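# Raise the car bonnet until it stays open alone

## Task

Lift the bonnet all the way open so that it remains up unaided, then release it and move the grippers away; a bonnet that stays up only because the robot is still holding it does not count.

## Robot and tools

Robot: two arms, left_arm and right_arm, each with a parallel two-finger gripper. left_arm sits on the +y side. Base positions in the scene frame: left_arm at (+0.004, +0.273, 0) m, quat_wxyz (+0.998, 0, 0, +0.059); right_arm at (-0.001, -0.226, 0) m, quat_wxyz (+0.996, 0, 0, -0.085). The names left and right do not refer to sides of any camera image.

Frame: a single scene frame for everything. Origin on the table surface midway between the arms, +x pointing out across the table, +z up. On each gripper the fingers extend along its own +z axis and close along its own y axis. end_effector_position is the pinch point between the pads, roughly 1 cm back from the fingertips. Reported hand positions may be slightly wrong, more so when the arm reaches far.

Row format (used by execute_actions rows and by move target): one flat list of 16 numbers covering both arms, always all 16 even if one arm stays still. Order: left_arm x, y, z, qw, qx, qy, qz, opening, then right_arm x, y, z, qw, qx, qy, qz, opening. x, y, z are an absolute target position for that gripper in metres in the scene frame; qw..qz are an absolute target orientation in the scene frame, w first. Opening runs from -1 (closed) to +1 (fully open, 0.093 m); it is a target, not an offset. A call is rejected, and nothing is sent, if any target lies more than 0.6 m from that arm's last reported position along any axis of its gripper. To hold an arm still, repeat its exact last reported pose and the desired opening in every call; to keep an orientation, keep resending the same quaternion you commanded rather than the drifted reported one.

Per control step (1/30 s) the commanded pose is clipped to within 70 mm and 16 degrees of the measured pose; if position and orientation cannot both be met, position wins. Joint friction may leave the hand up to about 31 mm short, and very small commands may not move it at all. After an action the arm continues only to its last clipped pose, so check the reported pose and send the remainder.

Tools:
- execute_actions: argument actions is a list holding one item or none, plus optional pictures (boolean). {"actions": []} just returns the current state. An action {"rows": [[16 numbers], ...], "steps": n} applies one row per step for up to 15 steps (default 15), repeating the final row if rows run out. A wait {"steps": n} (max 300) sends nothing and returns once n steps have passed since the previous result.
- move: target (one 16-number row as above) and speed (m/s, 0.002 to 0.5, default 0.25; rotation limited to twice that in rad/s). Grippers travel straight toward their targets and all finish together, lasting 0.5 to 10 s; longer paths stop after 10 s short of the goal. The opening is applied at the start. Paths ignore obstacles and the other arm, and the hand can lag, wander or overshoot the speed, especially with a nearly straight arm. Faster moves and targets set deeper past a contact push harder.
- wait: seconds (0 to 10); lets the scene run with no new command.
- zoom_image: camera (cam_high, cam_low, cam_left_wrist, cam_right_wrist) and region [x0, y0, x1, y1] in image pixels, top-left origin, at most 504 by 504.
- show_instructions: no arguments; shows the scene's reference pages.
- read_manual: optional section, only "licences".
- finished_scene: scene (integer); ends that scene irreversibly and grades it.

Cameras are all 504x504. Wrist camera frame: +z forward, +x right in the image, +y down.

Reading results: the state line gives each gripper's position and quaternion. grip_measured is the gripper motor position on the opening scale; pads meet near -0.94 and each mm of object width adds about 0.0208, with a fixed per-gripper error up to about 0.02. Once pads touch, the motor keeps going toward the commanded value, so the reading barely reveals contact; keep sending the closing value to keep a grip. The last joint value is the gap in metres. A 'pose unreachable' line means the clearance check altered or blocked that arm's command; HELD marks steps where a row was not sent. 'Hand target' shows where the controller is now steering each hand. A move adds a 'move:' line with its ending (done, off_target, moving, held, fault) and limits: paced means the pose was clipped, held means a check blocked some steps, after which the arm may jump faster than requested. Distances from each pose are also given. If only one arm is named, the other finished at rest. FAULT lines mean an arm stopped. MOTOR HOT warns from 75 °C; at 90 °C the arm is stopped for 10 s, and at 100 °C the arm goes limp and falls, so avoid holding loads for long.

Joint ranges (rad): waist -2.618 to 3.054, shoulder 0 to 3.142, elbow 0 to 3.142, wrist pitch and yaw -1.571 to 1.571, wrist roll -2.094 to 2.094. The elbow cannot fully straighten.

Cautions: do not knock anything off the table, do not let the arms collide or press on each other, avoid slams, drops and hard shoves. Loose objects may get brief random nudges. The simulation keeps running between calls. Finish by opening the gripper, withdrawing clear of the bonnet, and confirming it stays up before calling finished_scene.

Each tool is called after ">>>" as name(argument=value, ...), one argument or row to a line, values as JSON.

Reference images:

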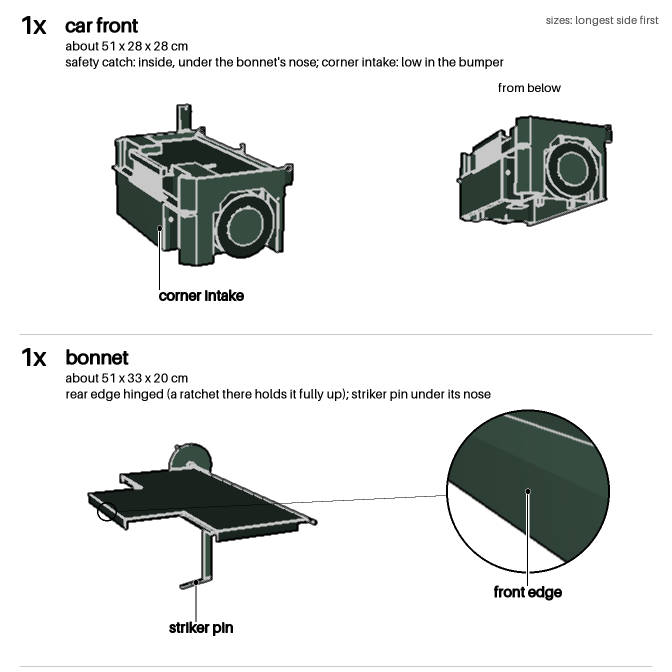

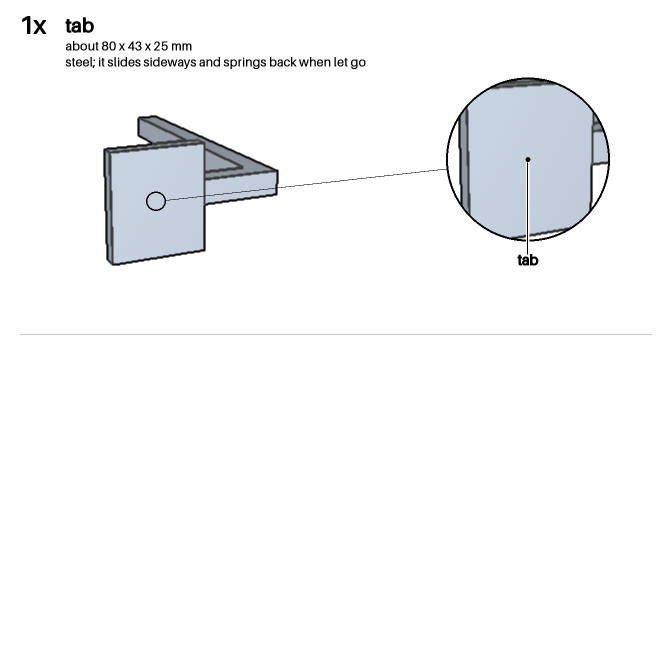

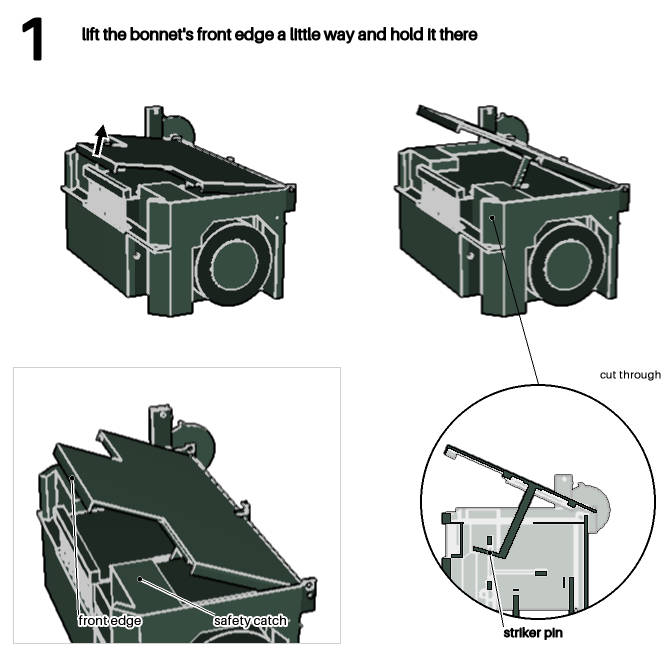

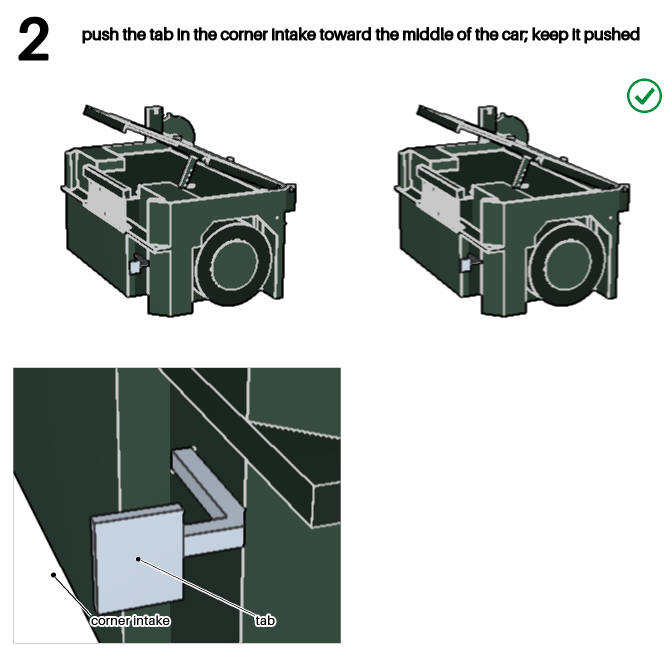

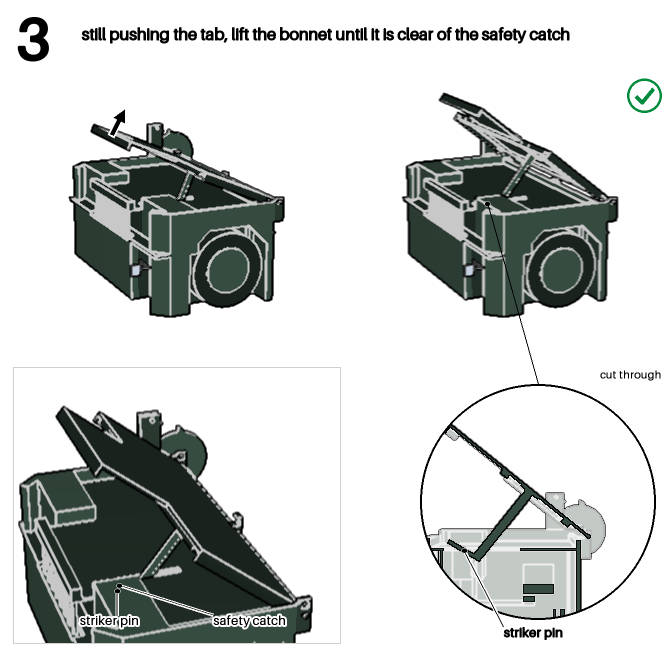

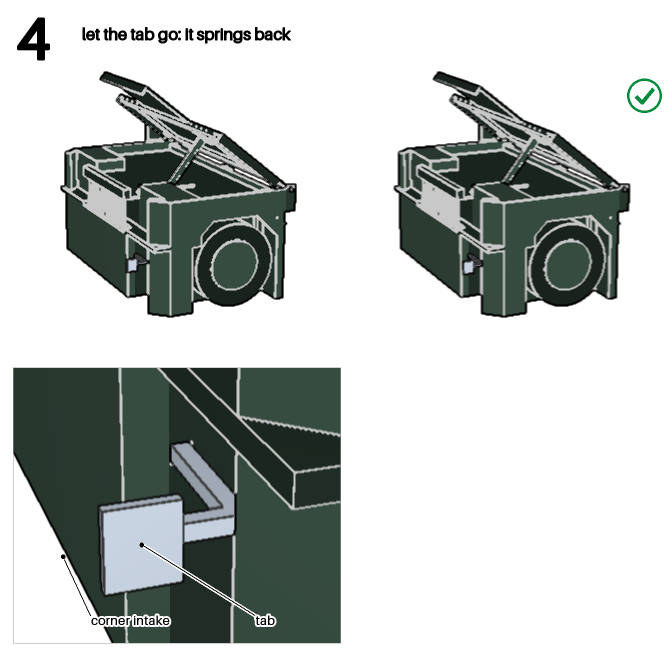

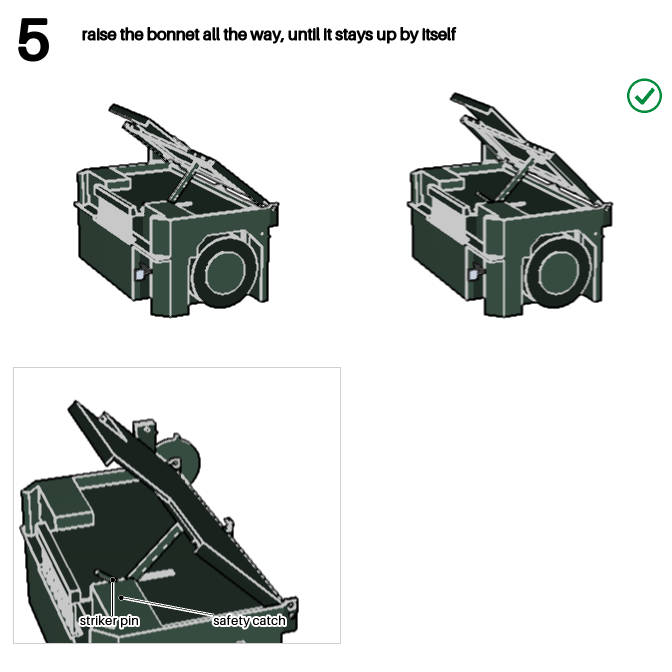

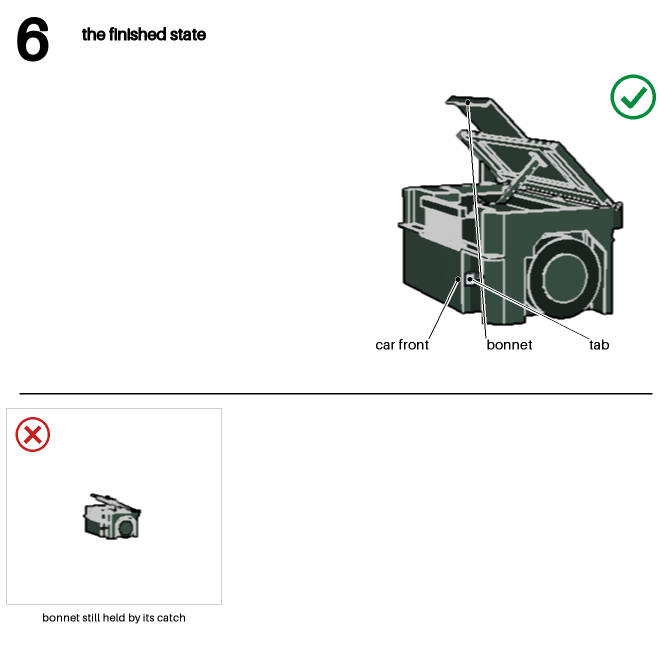

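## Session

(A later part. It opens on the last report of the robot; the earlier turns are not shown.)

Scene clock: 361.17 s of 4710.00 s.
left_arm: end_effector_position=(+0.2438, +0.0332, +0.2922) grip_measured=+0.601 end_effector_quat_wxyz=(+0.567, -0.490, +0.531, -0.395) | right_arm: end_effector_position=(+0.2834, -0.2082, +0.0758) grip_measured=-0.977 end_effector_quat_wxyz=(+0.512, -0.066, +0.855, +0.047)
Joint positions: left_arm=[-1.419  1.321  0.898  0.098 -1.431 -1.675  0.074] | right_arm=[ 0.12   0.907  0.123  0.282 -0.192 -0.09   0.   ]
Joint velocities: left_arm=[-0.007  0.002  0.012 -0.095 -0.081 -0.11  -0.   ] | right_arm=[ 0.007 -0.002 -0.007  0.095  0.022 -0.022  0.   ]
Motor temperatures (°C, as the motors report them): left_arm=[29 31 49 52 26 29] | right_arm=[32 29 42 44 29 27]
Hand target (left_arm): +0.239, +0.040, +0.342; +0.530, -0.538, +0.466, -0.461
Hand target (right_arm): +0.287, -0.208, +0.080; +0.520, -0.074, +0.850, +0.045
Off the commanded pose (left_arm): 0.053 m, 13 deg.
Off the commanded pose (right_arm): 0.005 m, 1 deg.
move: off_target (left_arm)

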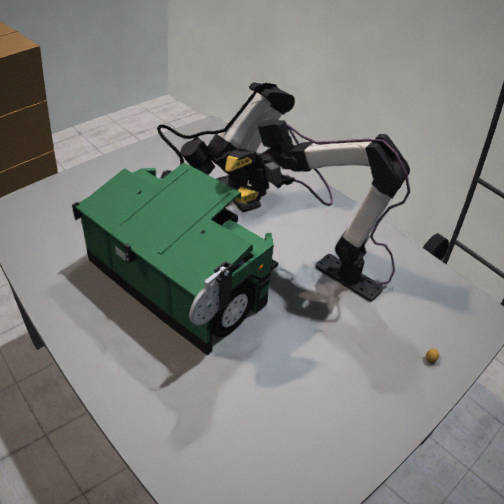

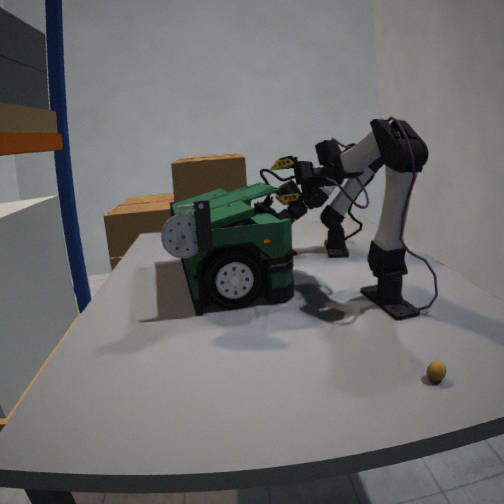

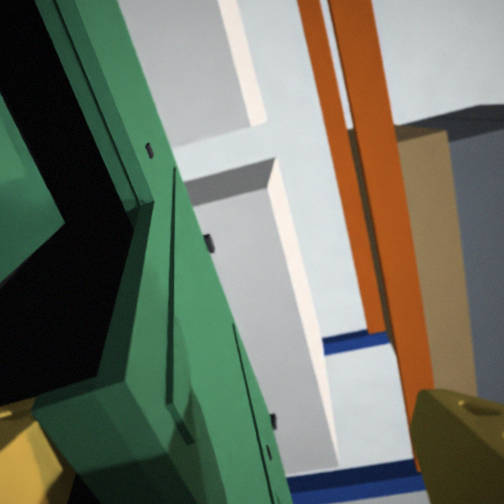

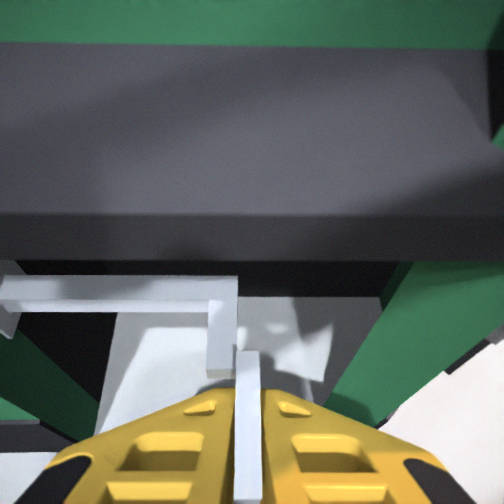

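>>> move(
  target=[0.248,0.035,0.39,0.534,-0.534,0.464,-0.464,0.6,0.287,-0.208,0.08,0.52,-0.074,0.85,0.045,-1],
  speed=0.04,
)

Scene clock: 369.23 s of 4710.00 s.
left_arm: end_effector_position=(+0.2503, +0.0309, +0.3335) grip_measured=+0.601 end_effector_quat_wxyz=(+0.560, -0.491, +0.543, -0.388) | right_arm: end_effector_position=(+0.2833, -0.2082, +0.0757) grip_measured=-0.977 end_effector_quat_wxyz=(+0.511, -0.066, +0.856, +0.047)
Joint positions: left_arm=[-1.397  1.325  1.108 -0.198 -1.393 -1.751  0.074] | right_arm=[ 0.12   0.907  0.123  0.282 -0.192 -0.091  0.   ]
Joint velocities: left_arm=[ 0.002 -0.007  0.002  0.022  0.037 -0.037 -0.001] | right_arm=[-0.012 -0.012 -0.002  0.037  0.007 -0.022  0.   ]
Motor temperatures (°C, as the motors report them): left_arm=[29 32 51 52 26 29] | right_arm=[32 29 42 45 29 27]
Hand target (left_arm): +0.245, +0.042, +0.386; +0.528, -0.542, +0.468, -0.457
Hand target (right_arm): +0.287, -0.208, +0.080; +0.520, -0.074, +0.850, +0.045
Off the commanded pose (left_arm): 0.057 m, 14 deg.
Off the commanded pose (right_arm): 0.006 m, 1 deg.
After step 90, 1.97 s passed at rest.
move: off_target (left_arm)

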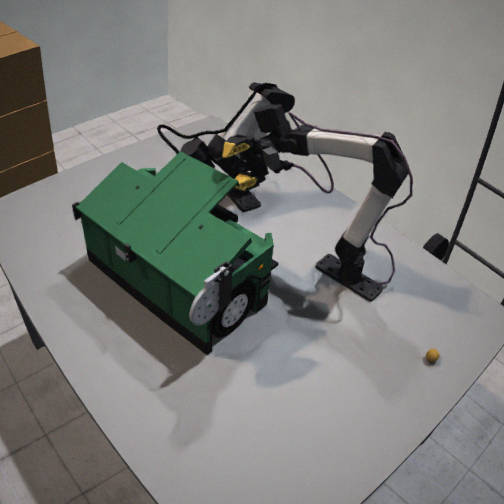

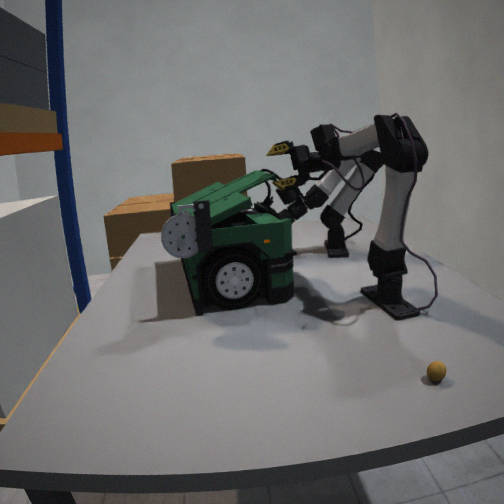

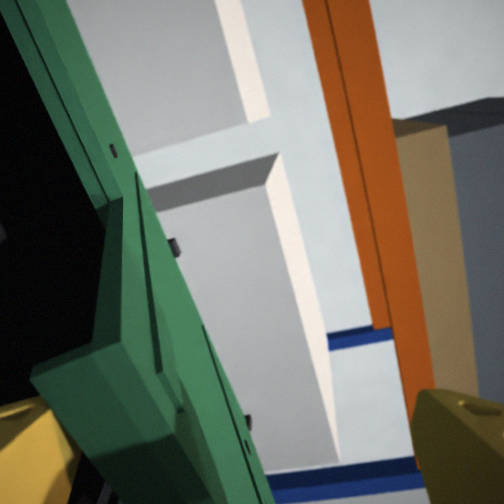

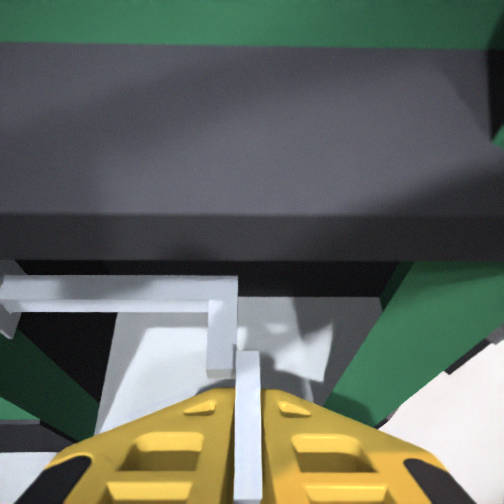

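>>> move(
  target=[0.248,0.035,0.39,0.534,-0.534,0.464,-0.464,0.6,0.281,-0.17,0.08,0.52,-0.074,0.85,0.045,-1],
  speed=0.04,
)

Scene clock: 375.67 s of 4710.00 s.
left_arm: end_effector_position=(+0.2492, +0.0294, +0.3289) grip_measured=+0.601 end_effector_quat_wxyz=(+0.549, -0.490, +0.558, -0.384) | right_arm: end_effector_position=(+0.2817, -0.1978, +0.0758) grip_measured=-0.977 end_effector_quat_wxyz=(+0.511, -0.024, +0.859, +0.007)
Joint positions: left_arm=[-1.399  1.333  1.144 -0.332 -1.365 -1.843  0.074] | right_arm=[0.334 0.888 0.123 0.264 0.108 0.044 0.   ]
Joint velocities: left_arm=[-0.002  0.002 -0.002  0.037 -0.037 -0.007 -0.001] | right_arm=[-0.002 -0.002 -0.002 -0.022  0.007  0.022  0.   ]
Motor temperatures (°C, as the motors report them): left_arm=[29 33 52 53 26 29] | right_arm=[32 29 42 45 29 27]
Hand target (left_arm): +0.244, +0.043, +0.385; +0.526, -0.546, +0.469, -0.453
Hand target (right_arm): +0.279, -0.171, +0.080; +0.519, -0.073, +0.850, +0.047
Off the commanded pose (left_arm): 0.061 m, 15 deg.
Off the commanded pose (right_arm): 0.028 m, 7 deg.
After step 90, 0.13 s passed at rest.
move: off_target (left_arm, right_arm)

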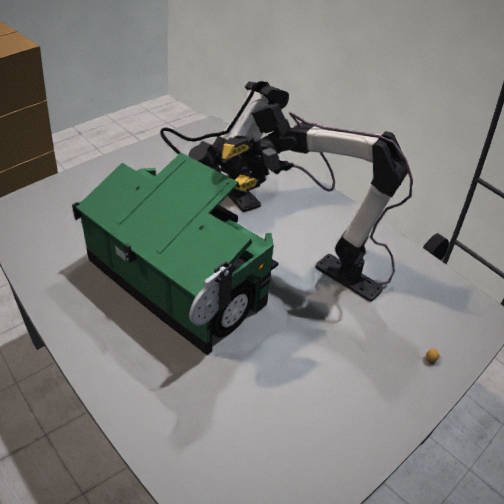

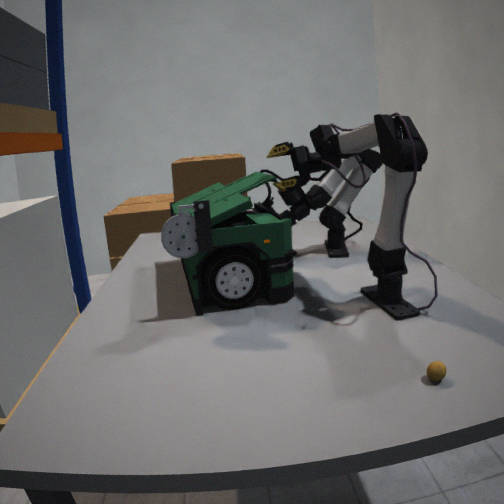

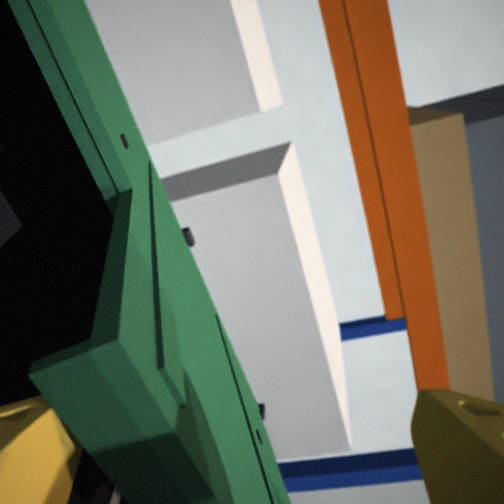

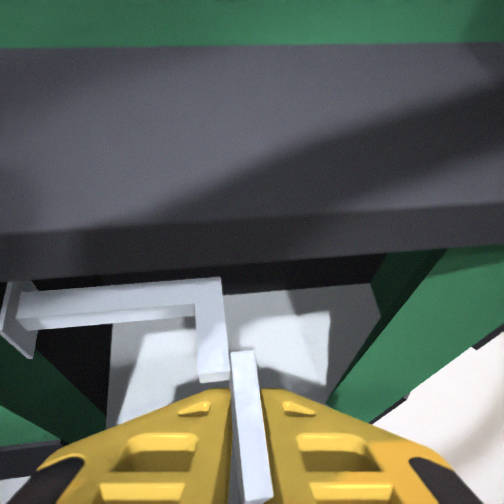

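>>> move(
  target=[0.25,0.035,0.40,0.534,-0.534,0.464,-0.464,0.6,0.277,-0.145,0.08,0.52,-0.074,0.85,0.045,-1],
  speed=0.06,
)

Scene clock: 383.00 s of 4710.00 s.
left_arm: end_effector_position=(+0.2480, +0.0275, +0.3393) grip_measured=+0.601 end_effector_quat_wxyz=(+0.540, -0.494, +0.559, -0.389) | right_arm: end_effector_position=(+0.2810, -0.1969, +0.0753) grip_measured=-0.959 end_effector_quat_wxyz=(+0.516, +0.010, +0.856, -0.030)
Joint positions: left_arm=[-1.403  1.341  1.208 -0.421 -1.354 -1.892  0.074] | right_arm=[0.46  0.925 0.123 0.289 0.318 0.127 0.   ]
Joint velocities: left_arm=[-0.007 -0.012  0.022  0.066 -0.007  0.007 -0.   ] | right_arm=[ 0.022  0.007 -0.002 -0.007 -0.066  0.051  0.   ]
Motor temperatures (°C, as the motors report them): left_arm=[29 33 53 54 27 29] | right_arm=[32 29 42 45 29 27]
Hand target (left_arm): +0.245, +0.044, +0.394; +0.526, -0.548, +0.469, -0.451
Hand target (right_arm): +0.274, -0.150, +0.080; +0.519, -0.073, +0.851, +0.045
Off the commanded pose (left_arm): 0.061 m, 15 deg.
Off the commanded pose (right_arm): 0.052 m, 13 deg.
After step 90, 1.73 s passed at rest.
move: off_target (left_arm, right_arm)

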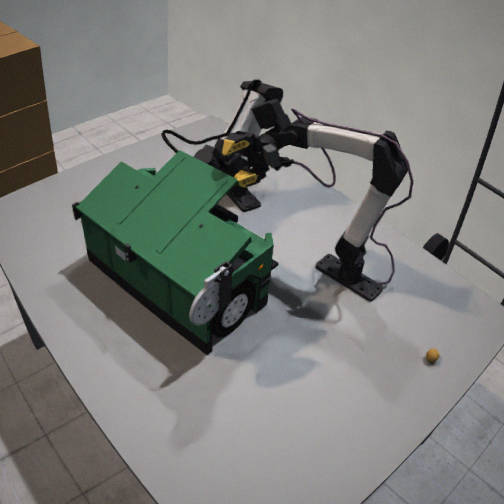

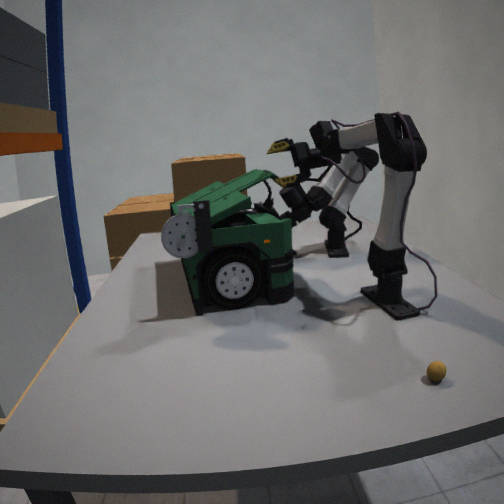

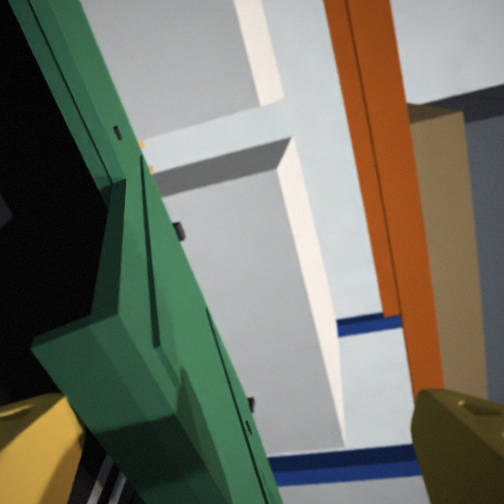

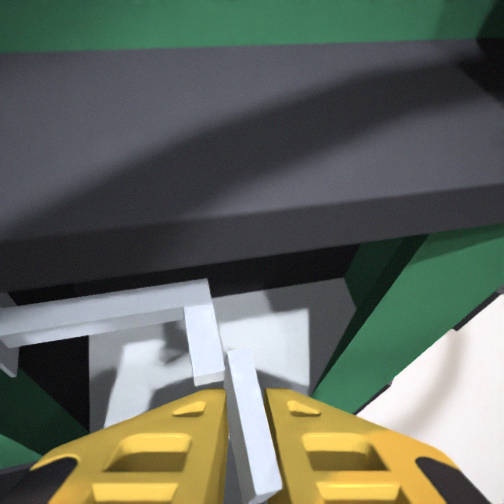

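>>> move(
  target=[0.27,0.03,0.41,0.534,-0.534,0.464,-0.464,0.6,0.284,-0.19,0.08,0.52,-0.074,0.85,0.045,-1],
  speed=0.06,
)

Scene clock: 389.77 s of 4710.00 s.
left_arm: end_effector_position=(+0.2634, +0.0310, +0.3746) grip_measured=+0.601 end_effector_quat_wxyz=(+0.551, -0.507, +0.528, -0.402) | right_arm: end_effector_position=(+0.2820, -0.1995, +0.0757) grip_measured=-0.975 end_effector_quat_wxyz=(+0.509, -0.048, +0.859, +0.030)
Joint positions: left_arm=[-1.353  1.349  1.27  -0.263 -1.358 -1.731  0.074] | right_arm=[ 0.241  0.885  0.123  0.261 -0.038 -0.018  0.   ]
Joint velocities: left_arm=[-0.002  0.002 -0.012  0.066 -0.051  0.007  0.001] | right_arm=[ 0.002 -0.027 -0.007  0.095  0.095 -0.007  0.   ]
Motor temperatures (°C, as the motors report them): left_arm=[29 33 54 54 27 29] | right_arm=[33 29 42 45 29 27]
Hand target (left_arm): +0.267, +0.035, +0.408; +0.527, -0.544, +0.468, -0.455
Hand target (right_arm): +0.283, -0.190, +0.081; +0.519, -0.075, +0.850, +0.043
Off the commanded pose (left_arm): 0.036 m, 11 deg.
Off the commanded pose (right_arm): 0.011 m, 4 deg.
After step 90, 0.77 s passed at rest.
move: off_target (left_arm, right_arm)

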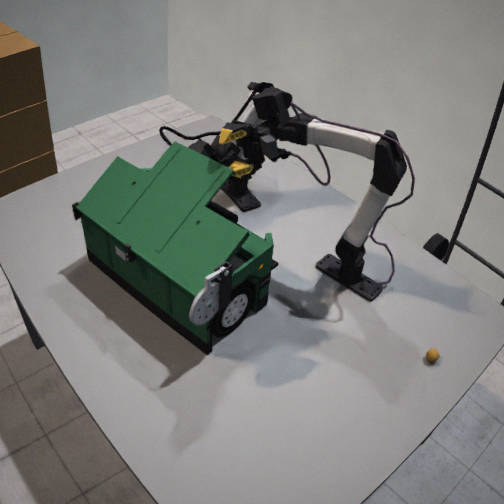

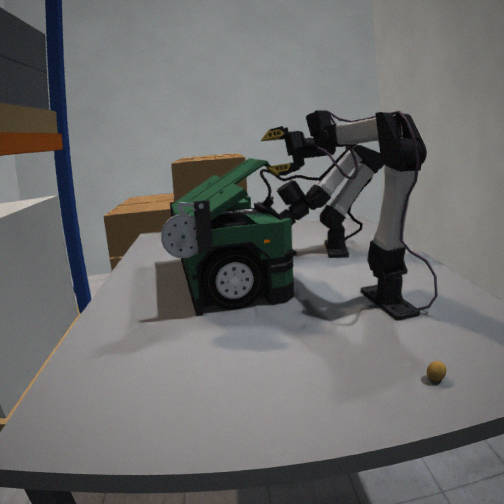

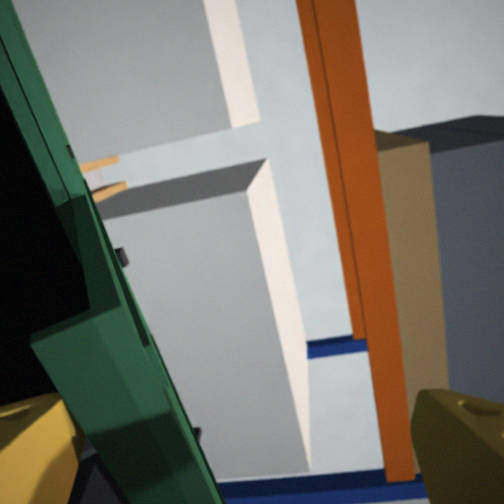

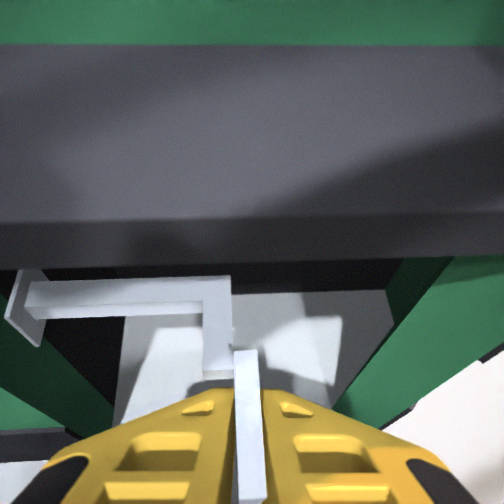

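>>> move(
  target=[0.295,0.025,0.43,0.534,-0.534,0.464,-0.464,0.6,0.284,-0.195,0.08,0.52,-0.074,0.85,0.045,-1],
  speed=0.05,
)

Scene clock: 396.90 s of 4710.00 s.
left_arm: end_effector_position=(+0.2870, +0.0275, +0.3907) grip_measured=+0.601 end_effector_quat_wxyz=(+0.555, -0.510, +0.521, -0.400) | right_arm: end_effector_position=(+0.2818, -0.2004, +0.0758) grip_measured=-0.976 end_effector_quat_wxyz=(+0.509, -0.056, +0.858, +0.038)
Joint positions: left_arm=[-1.283  1.4    1.341 -0.186 -1.308 -1.636  0.074] | right_arm=[ 0.21   0.885  0.123  0.26  -0.086 -0.038  0.   ]
Joint velocities: left_arm=[-0.012  0.002 -0.007 -0.037 -0.007  0.007 -0.   ] | right_arm=[-0.002  0.007 -0.002  0.022 -0.007 -0.007  0.   ]
Motor temperatures (°C, as the motors report them): left_arm=[29 33 54 55 27 29] | right_arm=[32 29 42 45 29 27]
Hand target (left_arm): +0.291, +0.030, +0.428; +0.531, -0.538, +0.466, -0.460
Hand target (right_arm): +0.284, -0.195, +0.080; +0.519, -0.074, +0.850, +0.044
Off the commanded pose (left_arm): 0.040 m, 10 deg.
Off the commanded pose (right_arm): 0.007 m, 3 deg.
After step 90, 1.93 s passed at rest.
move: off_target (left_arm, right_arm)

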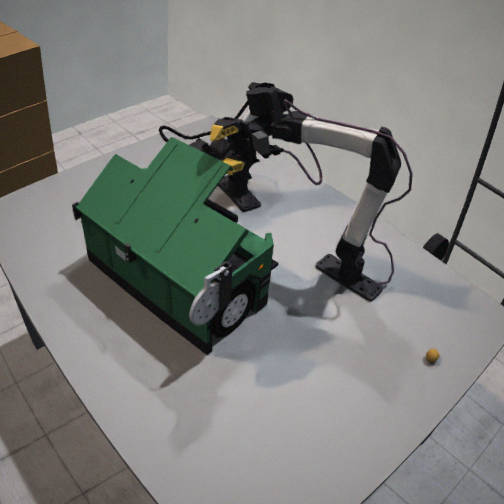

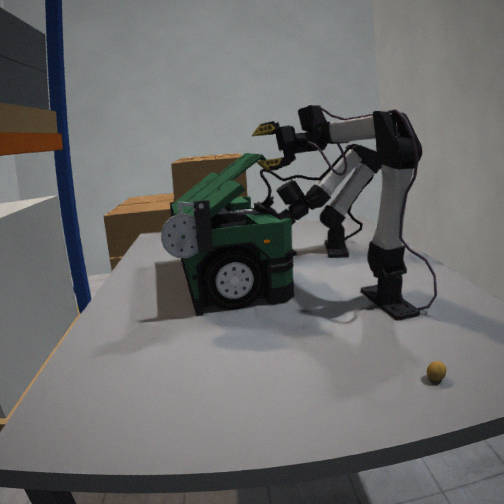

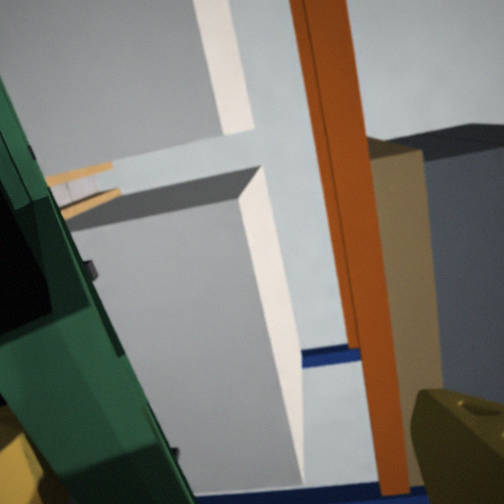

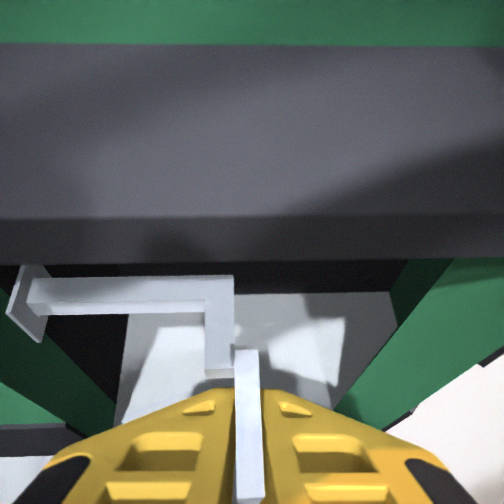

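>>> move(
  target=[0.305,0.025,0.46,0.534,-0.534,0.464,-0.464,0.6,0.284,-0.195,0.08,0.52,-0.074,0.85,0.045,-1],
  speed=0.05,
)

Scene clock: 406.47 s of 4710.00 s.
left_arm: end_effector_position=(+0.3037, +0.0288, +0.4098) grip_measured=+0.601 end_effector_quat_wxyz=(+0.562, -0.512, +0.523, -0.385) | right_arm: end_effector_position=(+0.2818, -0.2003, +0.0758) grip_measured=-0.976 end_effector_quat_wxyz=(+0.509, -0.056, +0.858, +0.038)
Joint positions: left_arm=[-1.234  1.454  1.474 -0.275 -1.281 -1.62   0.074] | right_arm=[ 0.21   0.885  0.123  0.26  -0.087 -0.038  0.   ]
Joint velocities: left_arm=[ 0.017  0.007  0.017 -0.081  0.007  0.022 -0.001] | right_arm=[ 0.017 -0.012  0.017 -0.037 -0.022  0.022  0.   ]
Motor temperatures (°C, as the motors report them): left_arm=[29 33 54 56 27 29] | right_arm=[32 29 42 46 29 27]
Hand target (left_arm): +0.300, +0.032, +0.458; +0.531, -0.537, +0.466, -0.461
Hand target (right_arm): +0.284, -0.195, +0.080; +0.519, -0.074, +0.850, +0.045
Off the commanded pose (left_arm): 0.050 m, 12 deg.
Off the commanded pose (right_arm): 0.007 m, 3 deg.
After step 90, 4.43 s passed at rest.
move: off_target (left_arm, right_arm)

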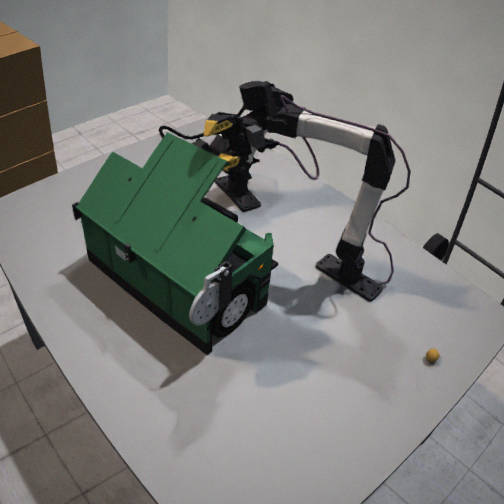

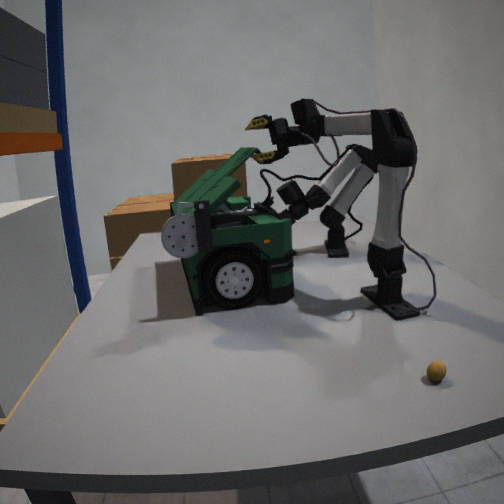

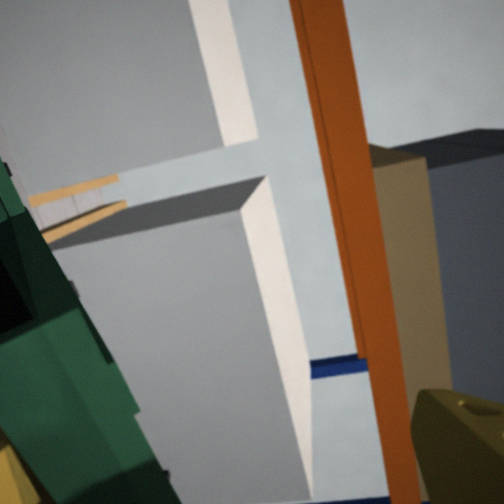

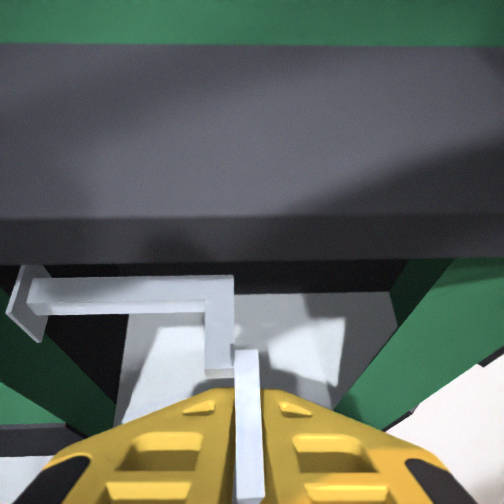

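>>> move(
  target=[0.33,0.025,0.49,0.534,-0.534,0.464,-0.464,0.6,0.284,-0.2,0.08,0.52,-0.074,0.85,0.045,-1],
  speed=0.05,
)

>>> zoom_image(
  camera="cam_low",
  region=[150, 100, 330, 280],
)

Scene clock: 411.83 s of 4710.00 s.
left_arm: end_effector_position=(+0.3283, +0.0296, +0.4363) grip_measured=+0.601 end_effector_quat_wxyz=(+0.562, -0.514, +0.530, -0.373) | right_arm: end_effector_position=(+0.2818, -0.2013, +0.0760) grip_measured=-0.977 end_effector_quat_wxyz=(+0.509, -0.063, +0.857, +0.044)
Joint positions: left_arm=[-1.164  1.538  1.676 -0.401 -1.218 -1.602  0.074] | right_arm=[ 0.18   0.887  0.123  0.262 -0.131 -0.059  0.   ]
Joint velocities: left_arm=[-0.002 -0.002  0.027 -0.022  0.007  0.022 -0.   ] | right_arm=[ 0.012 -0.002  0.007 -0.066  0.051 -0.022  0.   ]
Motor temperatures (°C, as the motors report them): left_arm=[29 33 55 57 27 29] | right_arm=[32 29 42 46 29 27]
Hand target (left_arm): +0.323, +0.033, +0.487; +0.531, -0.537, +0.466, -0.461
Hand target (right_arm): +0.284, -0.200, +0.080; +0.520, -0.074, +0.850, +0.044
Off the commanded pose (left_arm): 0.054 m, 14 deg.
Off the commanded pose (right_arm): 0.005 m, 2 deg.
move: off_target (left_arm)

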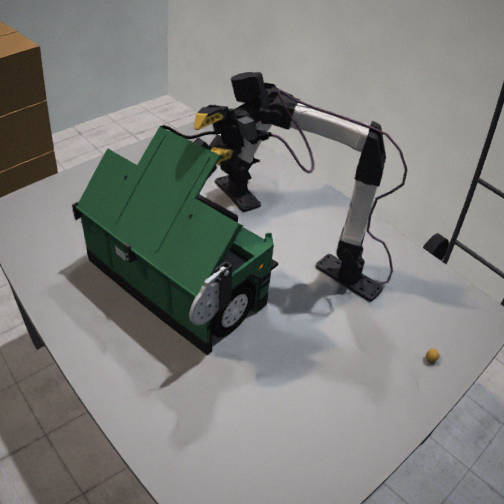

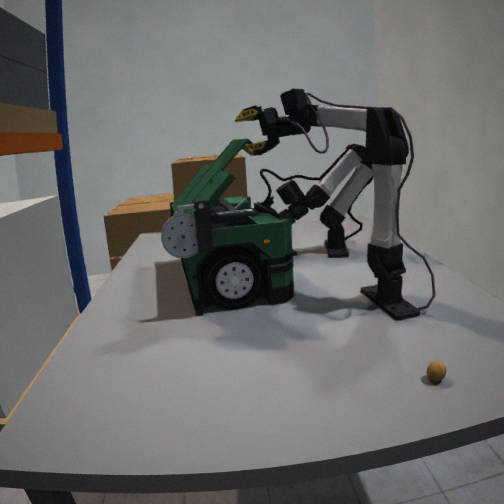

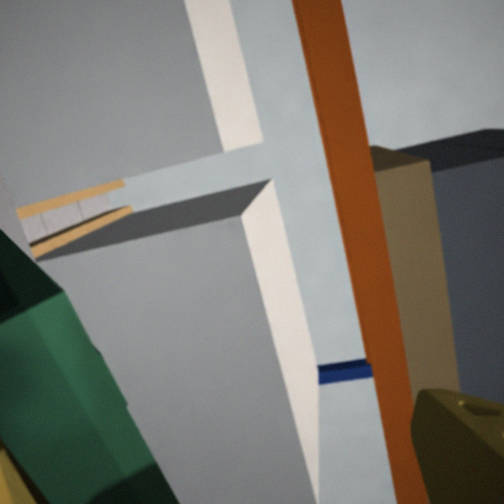

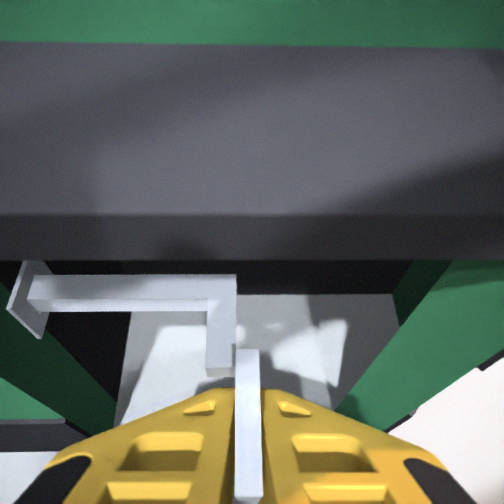

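Region (150, 100, 330, 280) of cam_low's 504x504 image, scaled by 2.800, with more detail than that image has.

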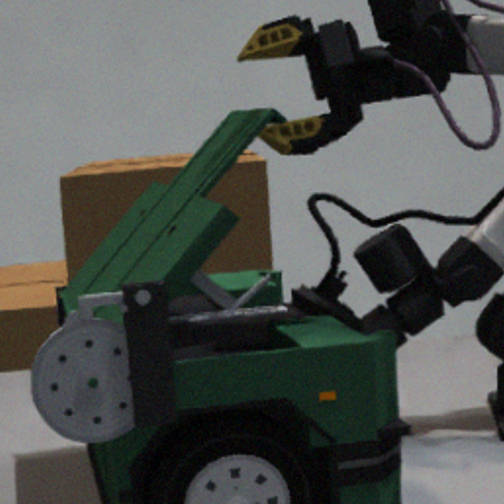

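>>> move(
  target=[0.36,0.025,0.50,0.534,-0.534,0.464,-0.464,0.6,0.284,-0.208,0.08,0.52,-0.074,0.85,0.045,-0.3],
  speed=0.05,
)

Scene clock: 417.87 s of 4710.00 s.
left_arm: end_effector_position=(+0.3413, +0.0276, +0.4417) grip_measured=+0.601 end_effector_quat_wxyz=(+0.554, -0.498, +0.574, -0.340) | right_arm: end_effector_position=(+0.2826, -0.2067, +0.0785) grip_measured=-0.302 end_effector_quat_wxyz=(+0.515, -0.072, +0.853, +0.045)
Joint positions: left_arm=[-1.125  1.613  1.86  -0.627 -1.143 -1.615  0.074] | right_arm=[ 0.126  0.887  0.123  0.27  -0.19  -0.098  0.031]
Joint velocities: left_arm=[-0.007  0.007  0.056 -0.051 -0.007 -0.007  0.   ] | right_arm=[ 0.002  0.012  0.007 -0.051  0.051  0.007 -0.001]
Motor temperatures (°C, as the motors report them): left_arm=[29 34 55 58 26 29] | right_arm=[31 29 42 46 29 27]
Hand target (left_arm): +0.349, +0.035, +0.496; +0.536, -0.534, +0.488, -0.436
Hand target (right_arm): +0.284, -0.208, +0.080; +0.520, -0.074, +0.850, +0.044
Off the commanded pose (left_arm): 0.061 m, 20 deg; orientation clipped at the last step of the last action.
Off the commanded pose (right_arm): 0.002 m, 1 deg.
move: off_target (left_arm); limits=paced

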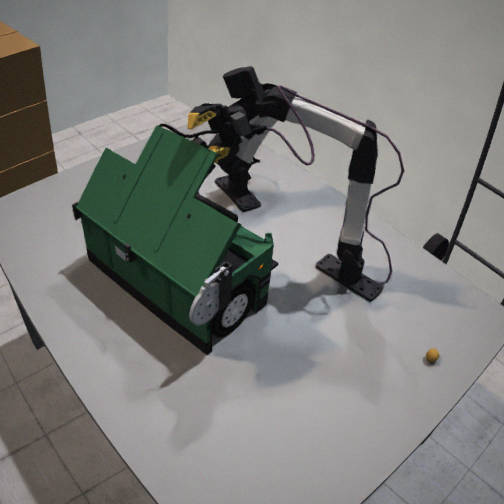

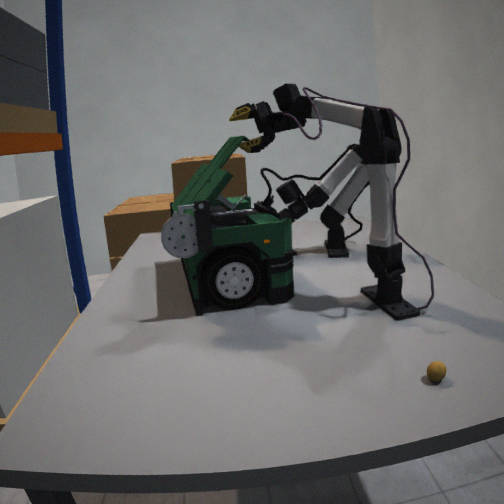

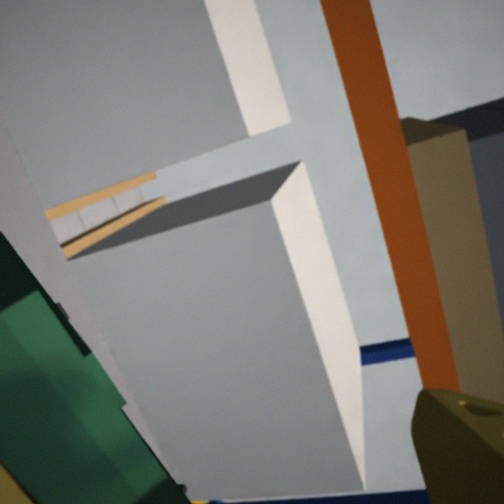

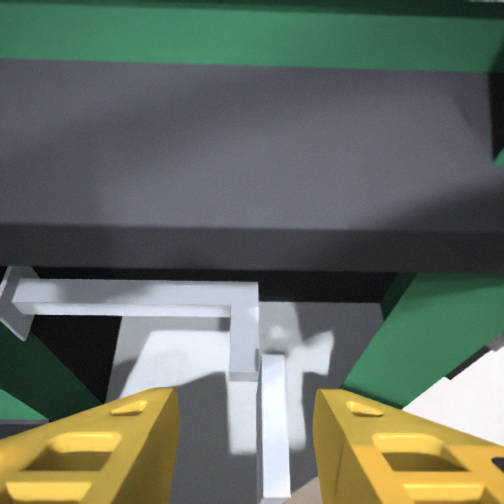

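>>> move(
  target=[0.335,0.028,0.42,0.534,-0.534,0.464,-0.464,0.6,0.24,-0.215,0.095,0.52,-0.074,0.85,0.045,-0.3],
  speed=0.03,
)

Scene clock: 427.43 s of 4710.00 s.
left_arm: end_effector_position=(+0.3398, +0.0242, +0.4155) grip_measured=+0.601 end_effector_quat_wxyz=(+0.531, -0.535, +0.471, -0.458) | right_arm: end_effector_position=(+0.2423, -0.2152, +0.0943) grip_measured=-0.302 end_effector_quat_wxyz=(+0.519, -0.072, +0.851, +0.044)
Joint positions: left_arm=[-1.135  1.488  1.426  0.021 -1.153 -1.598  0.074] | right_arm=[ 0.022  0.429  0.123 -0.191 -0.28  -0.149  0.031]
Joint velocities: left_arm=[ 0.002 -0.007  0.002  0.066  0.037  0.007 -0.001] | right_arm=[-0.017 -0.002  0.012 -0.081  0.022 -0.051  0.   ]
Motor temperatures (°C, as the motors report them): left_arm=[29 34 54 58 26 29] | right_arm=[31 29 42 45 29 27]
Hand target (left_arm): +0.335, +0.028, +0.420; +0.532, -0.536, +0.464, -0.463
Hand target (right_arm): +0.241, -0.216, +0.095; +0.520, -0.075, +0.850, +0.044
Off the commanded pose (left_arm): 0.008 m, 1 deg.
Off the commanded pose (right_arm): 0.002 m, 0 deg.
After step 90, 0.63 s passed at rest.
move: done

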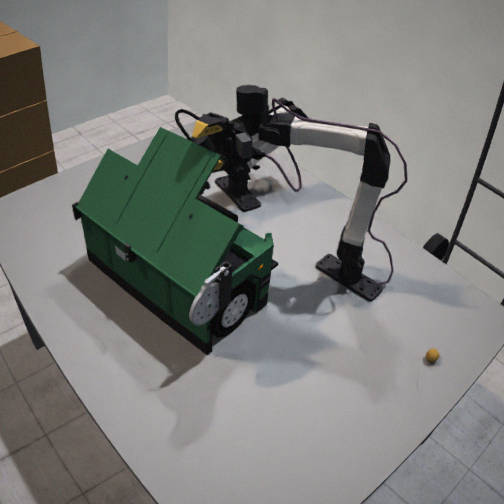

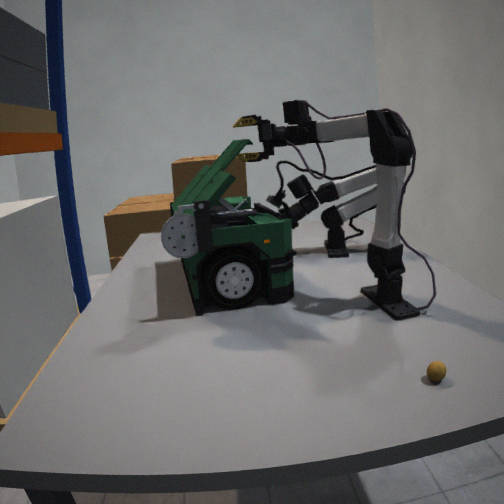

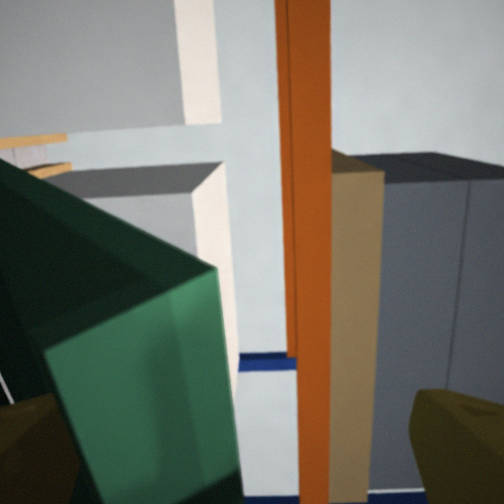

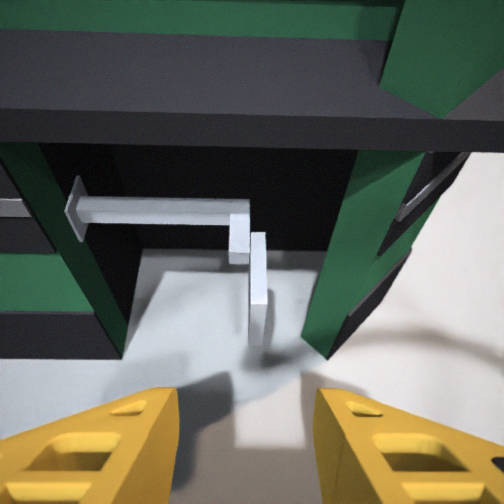

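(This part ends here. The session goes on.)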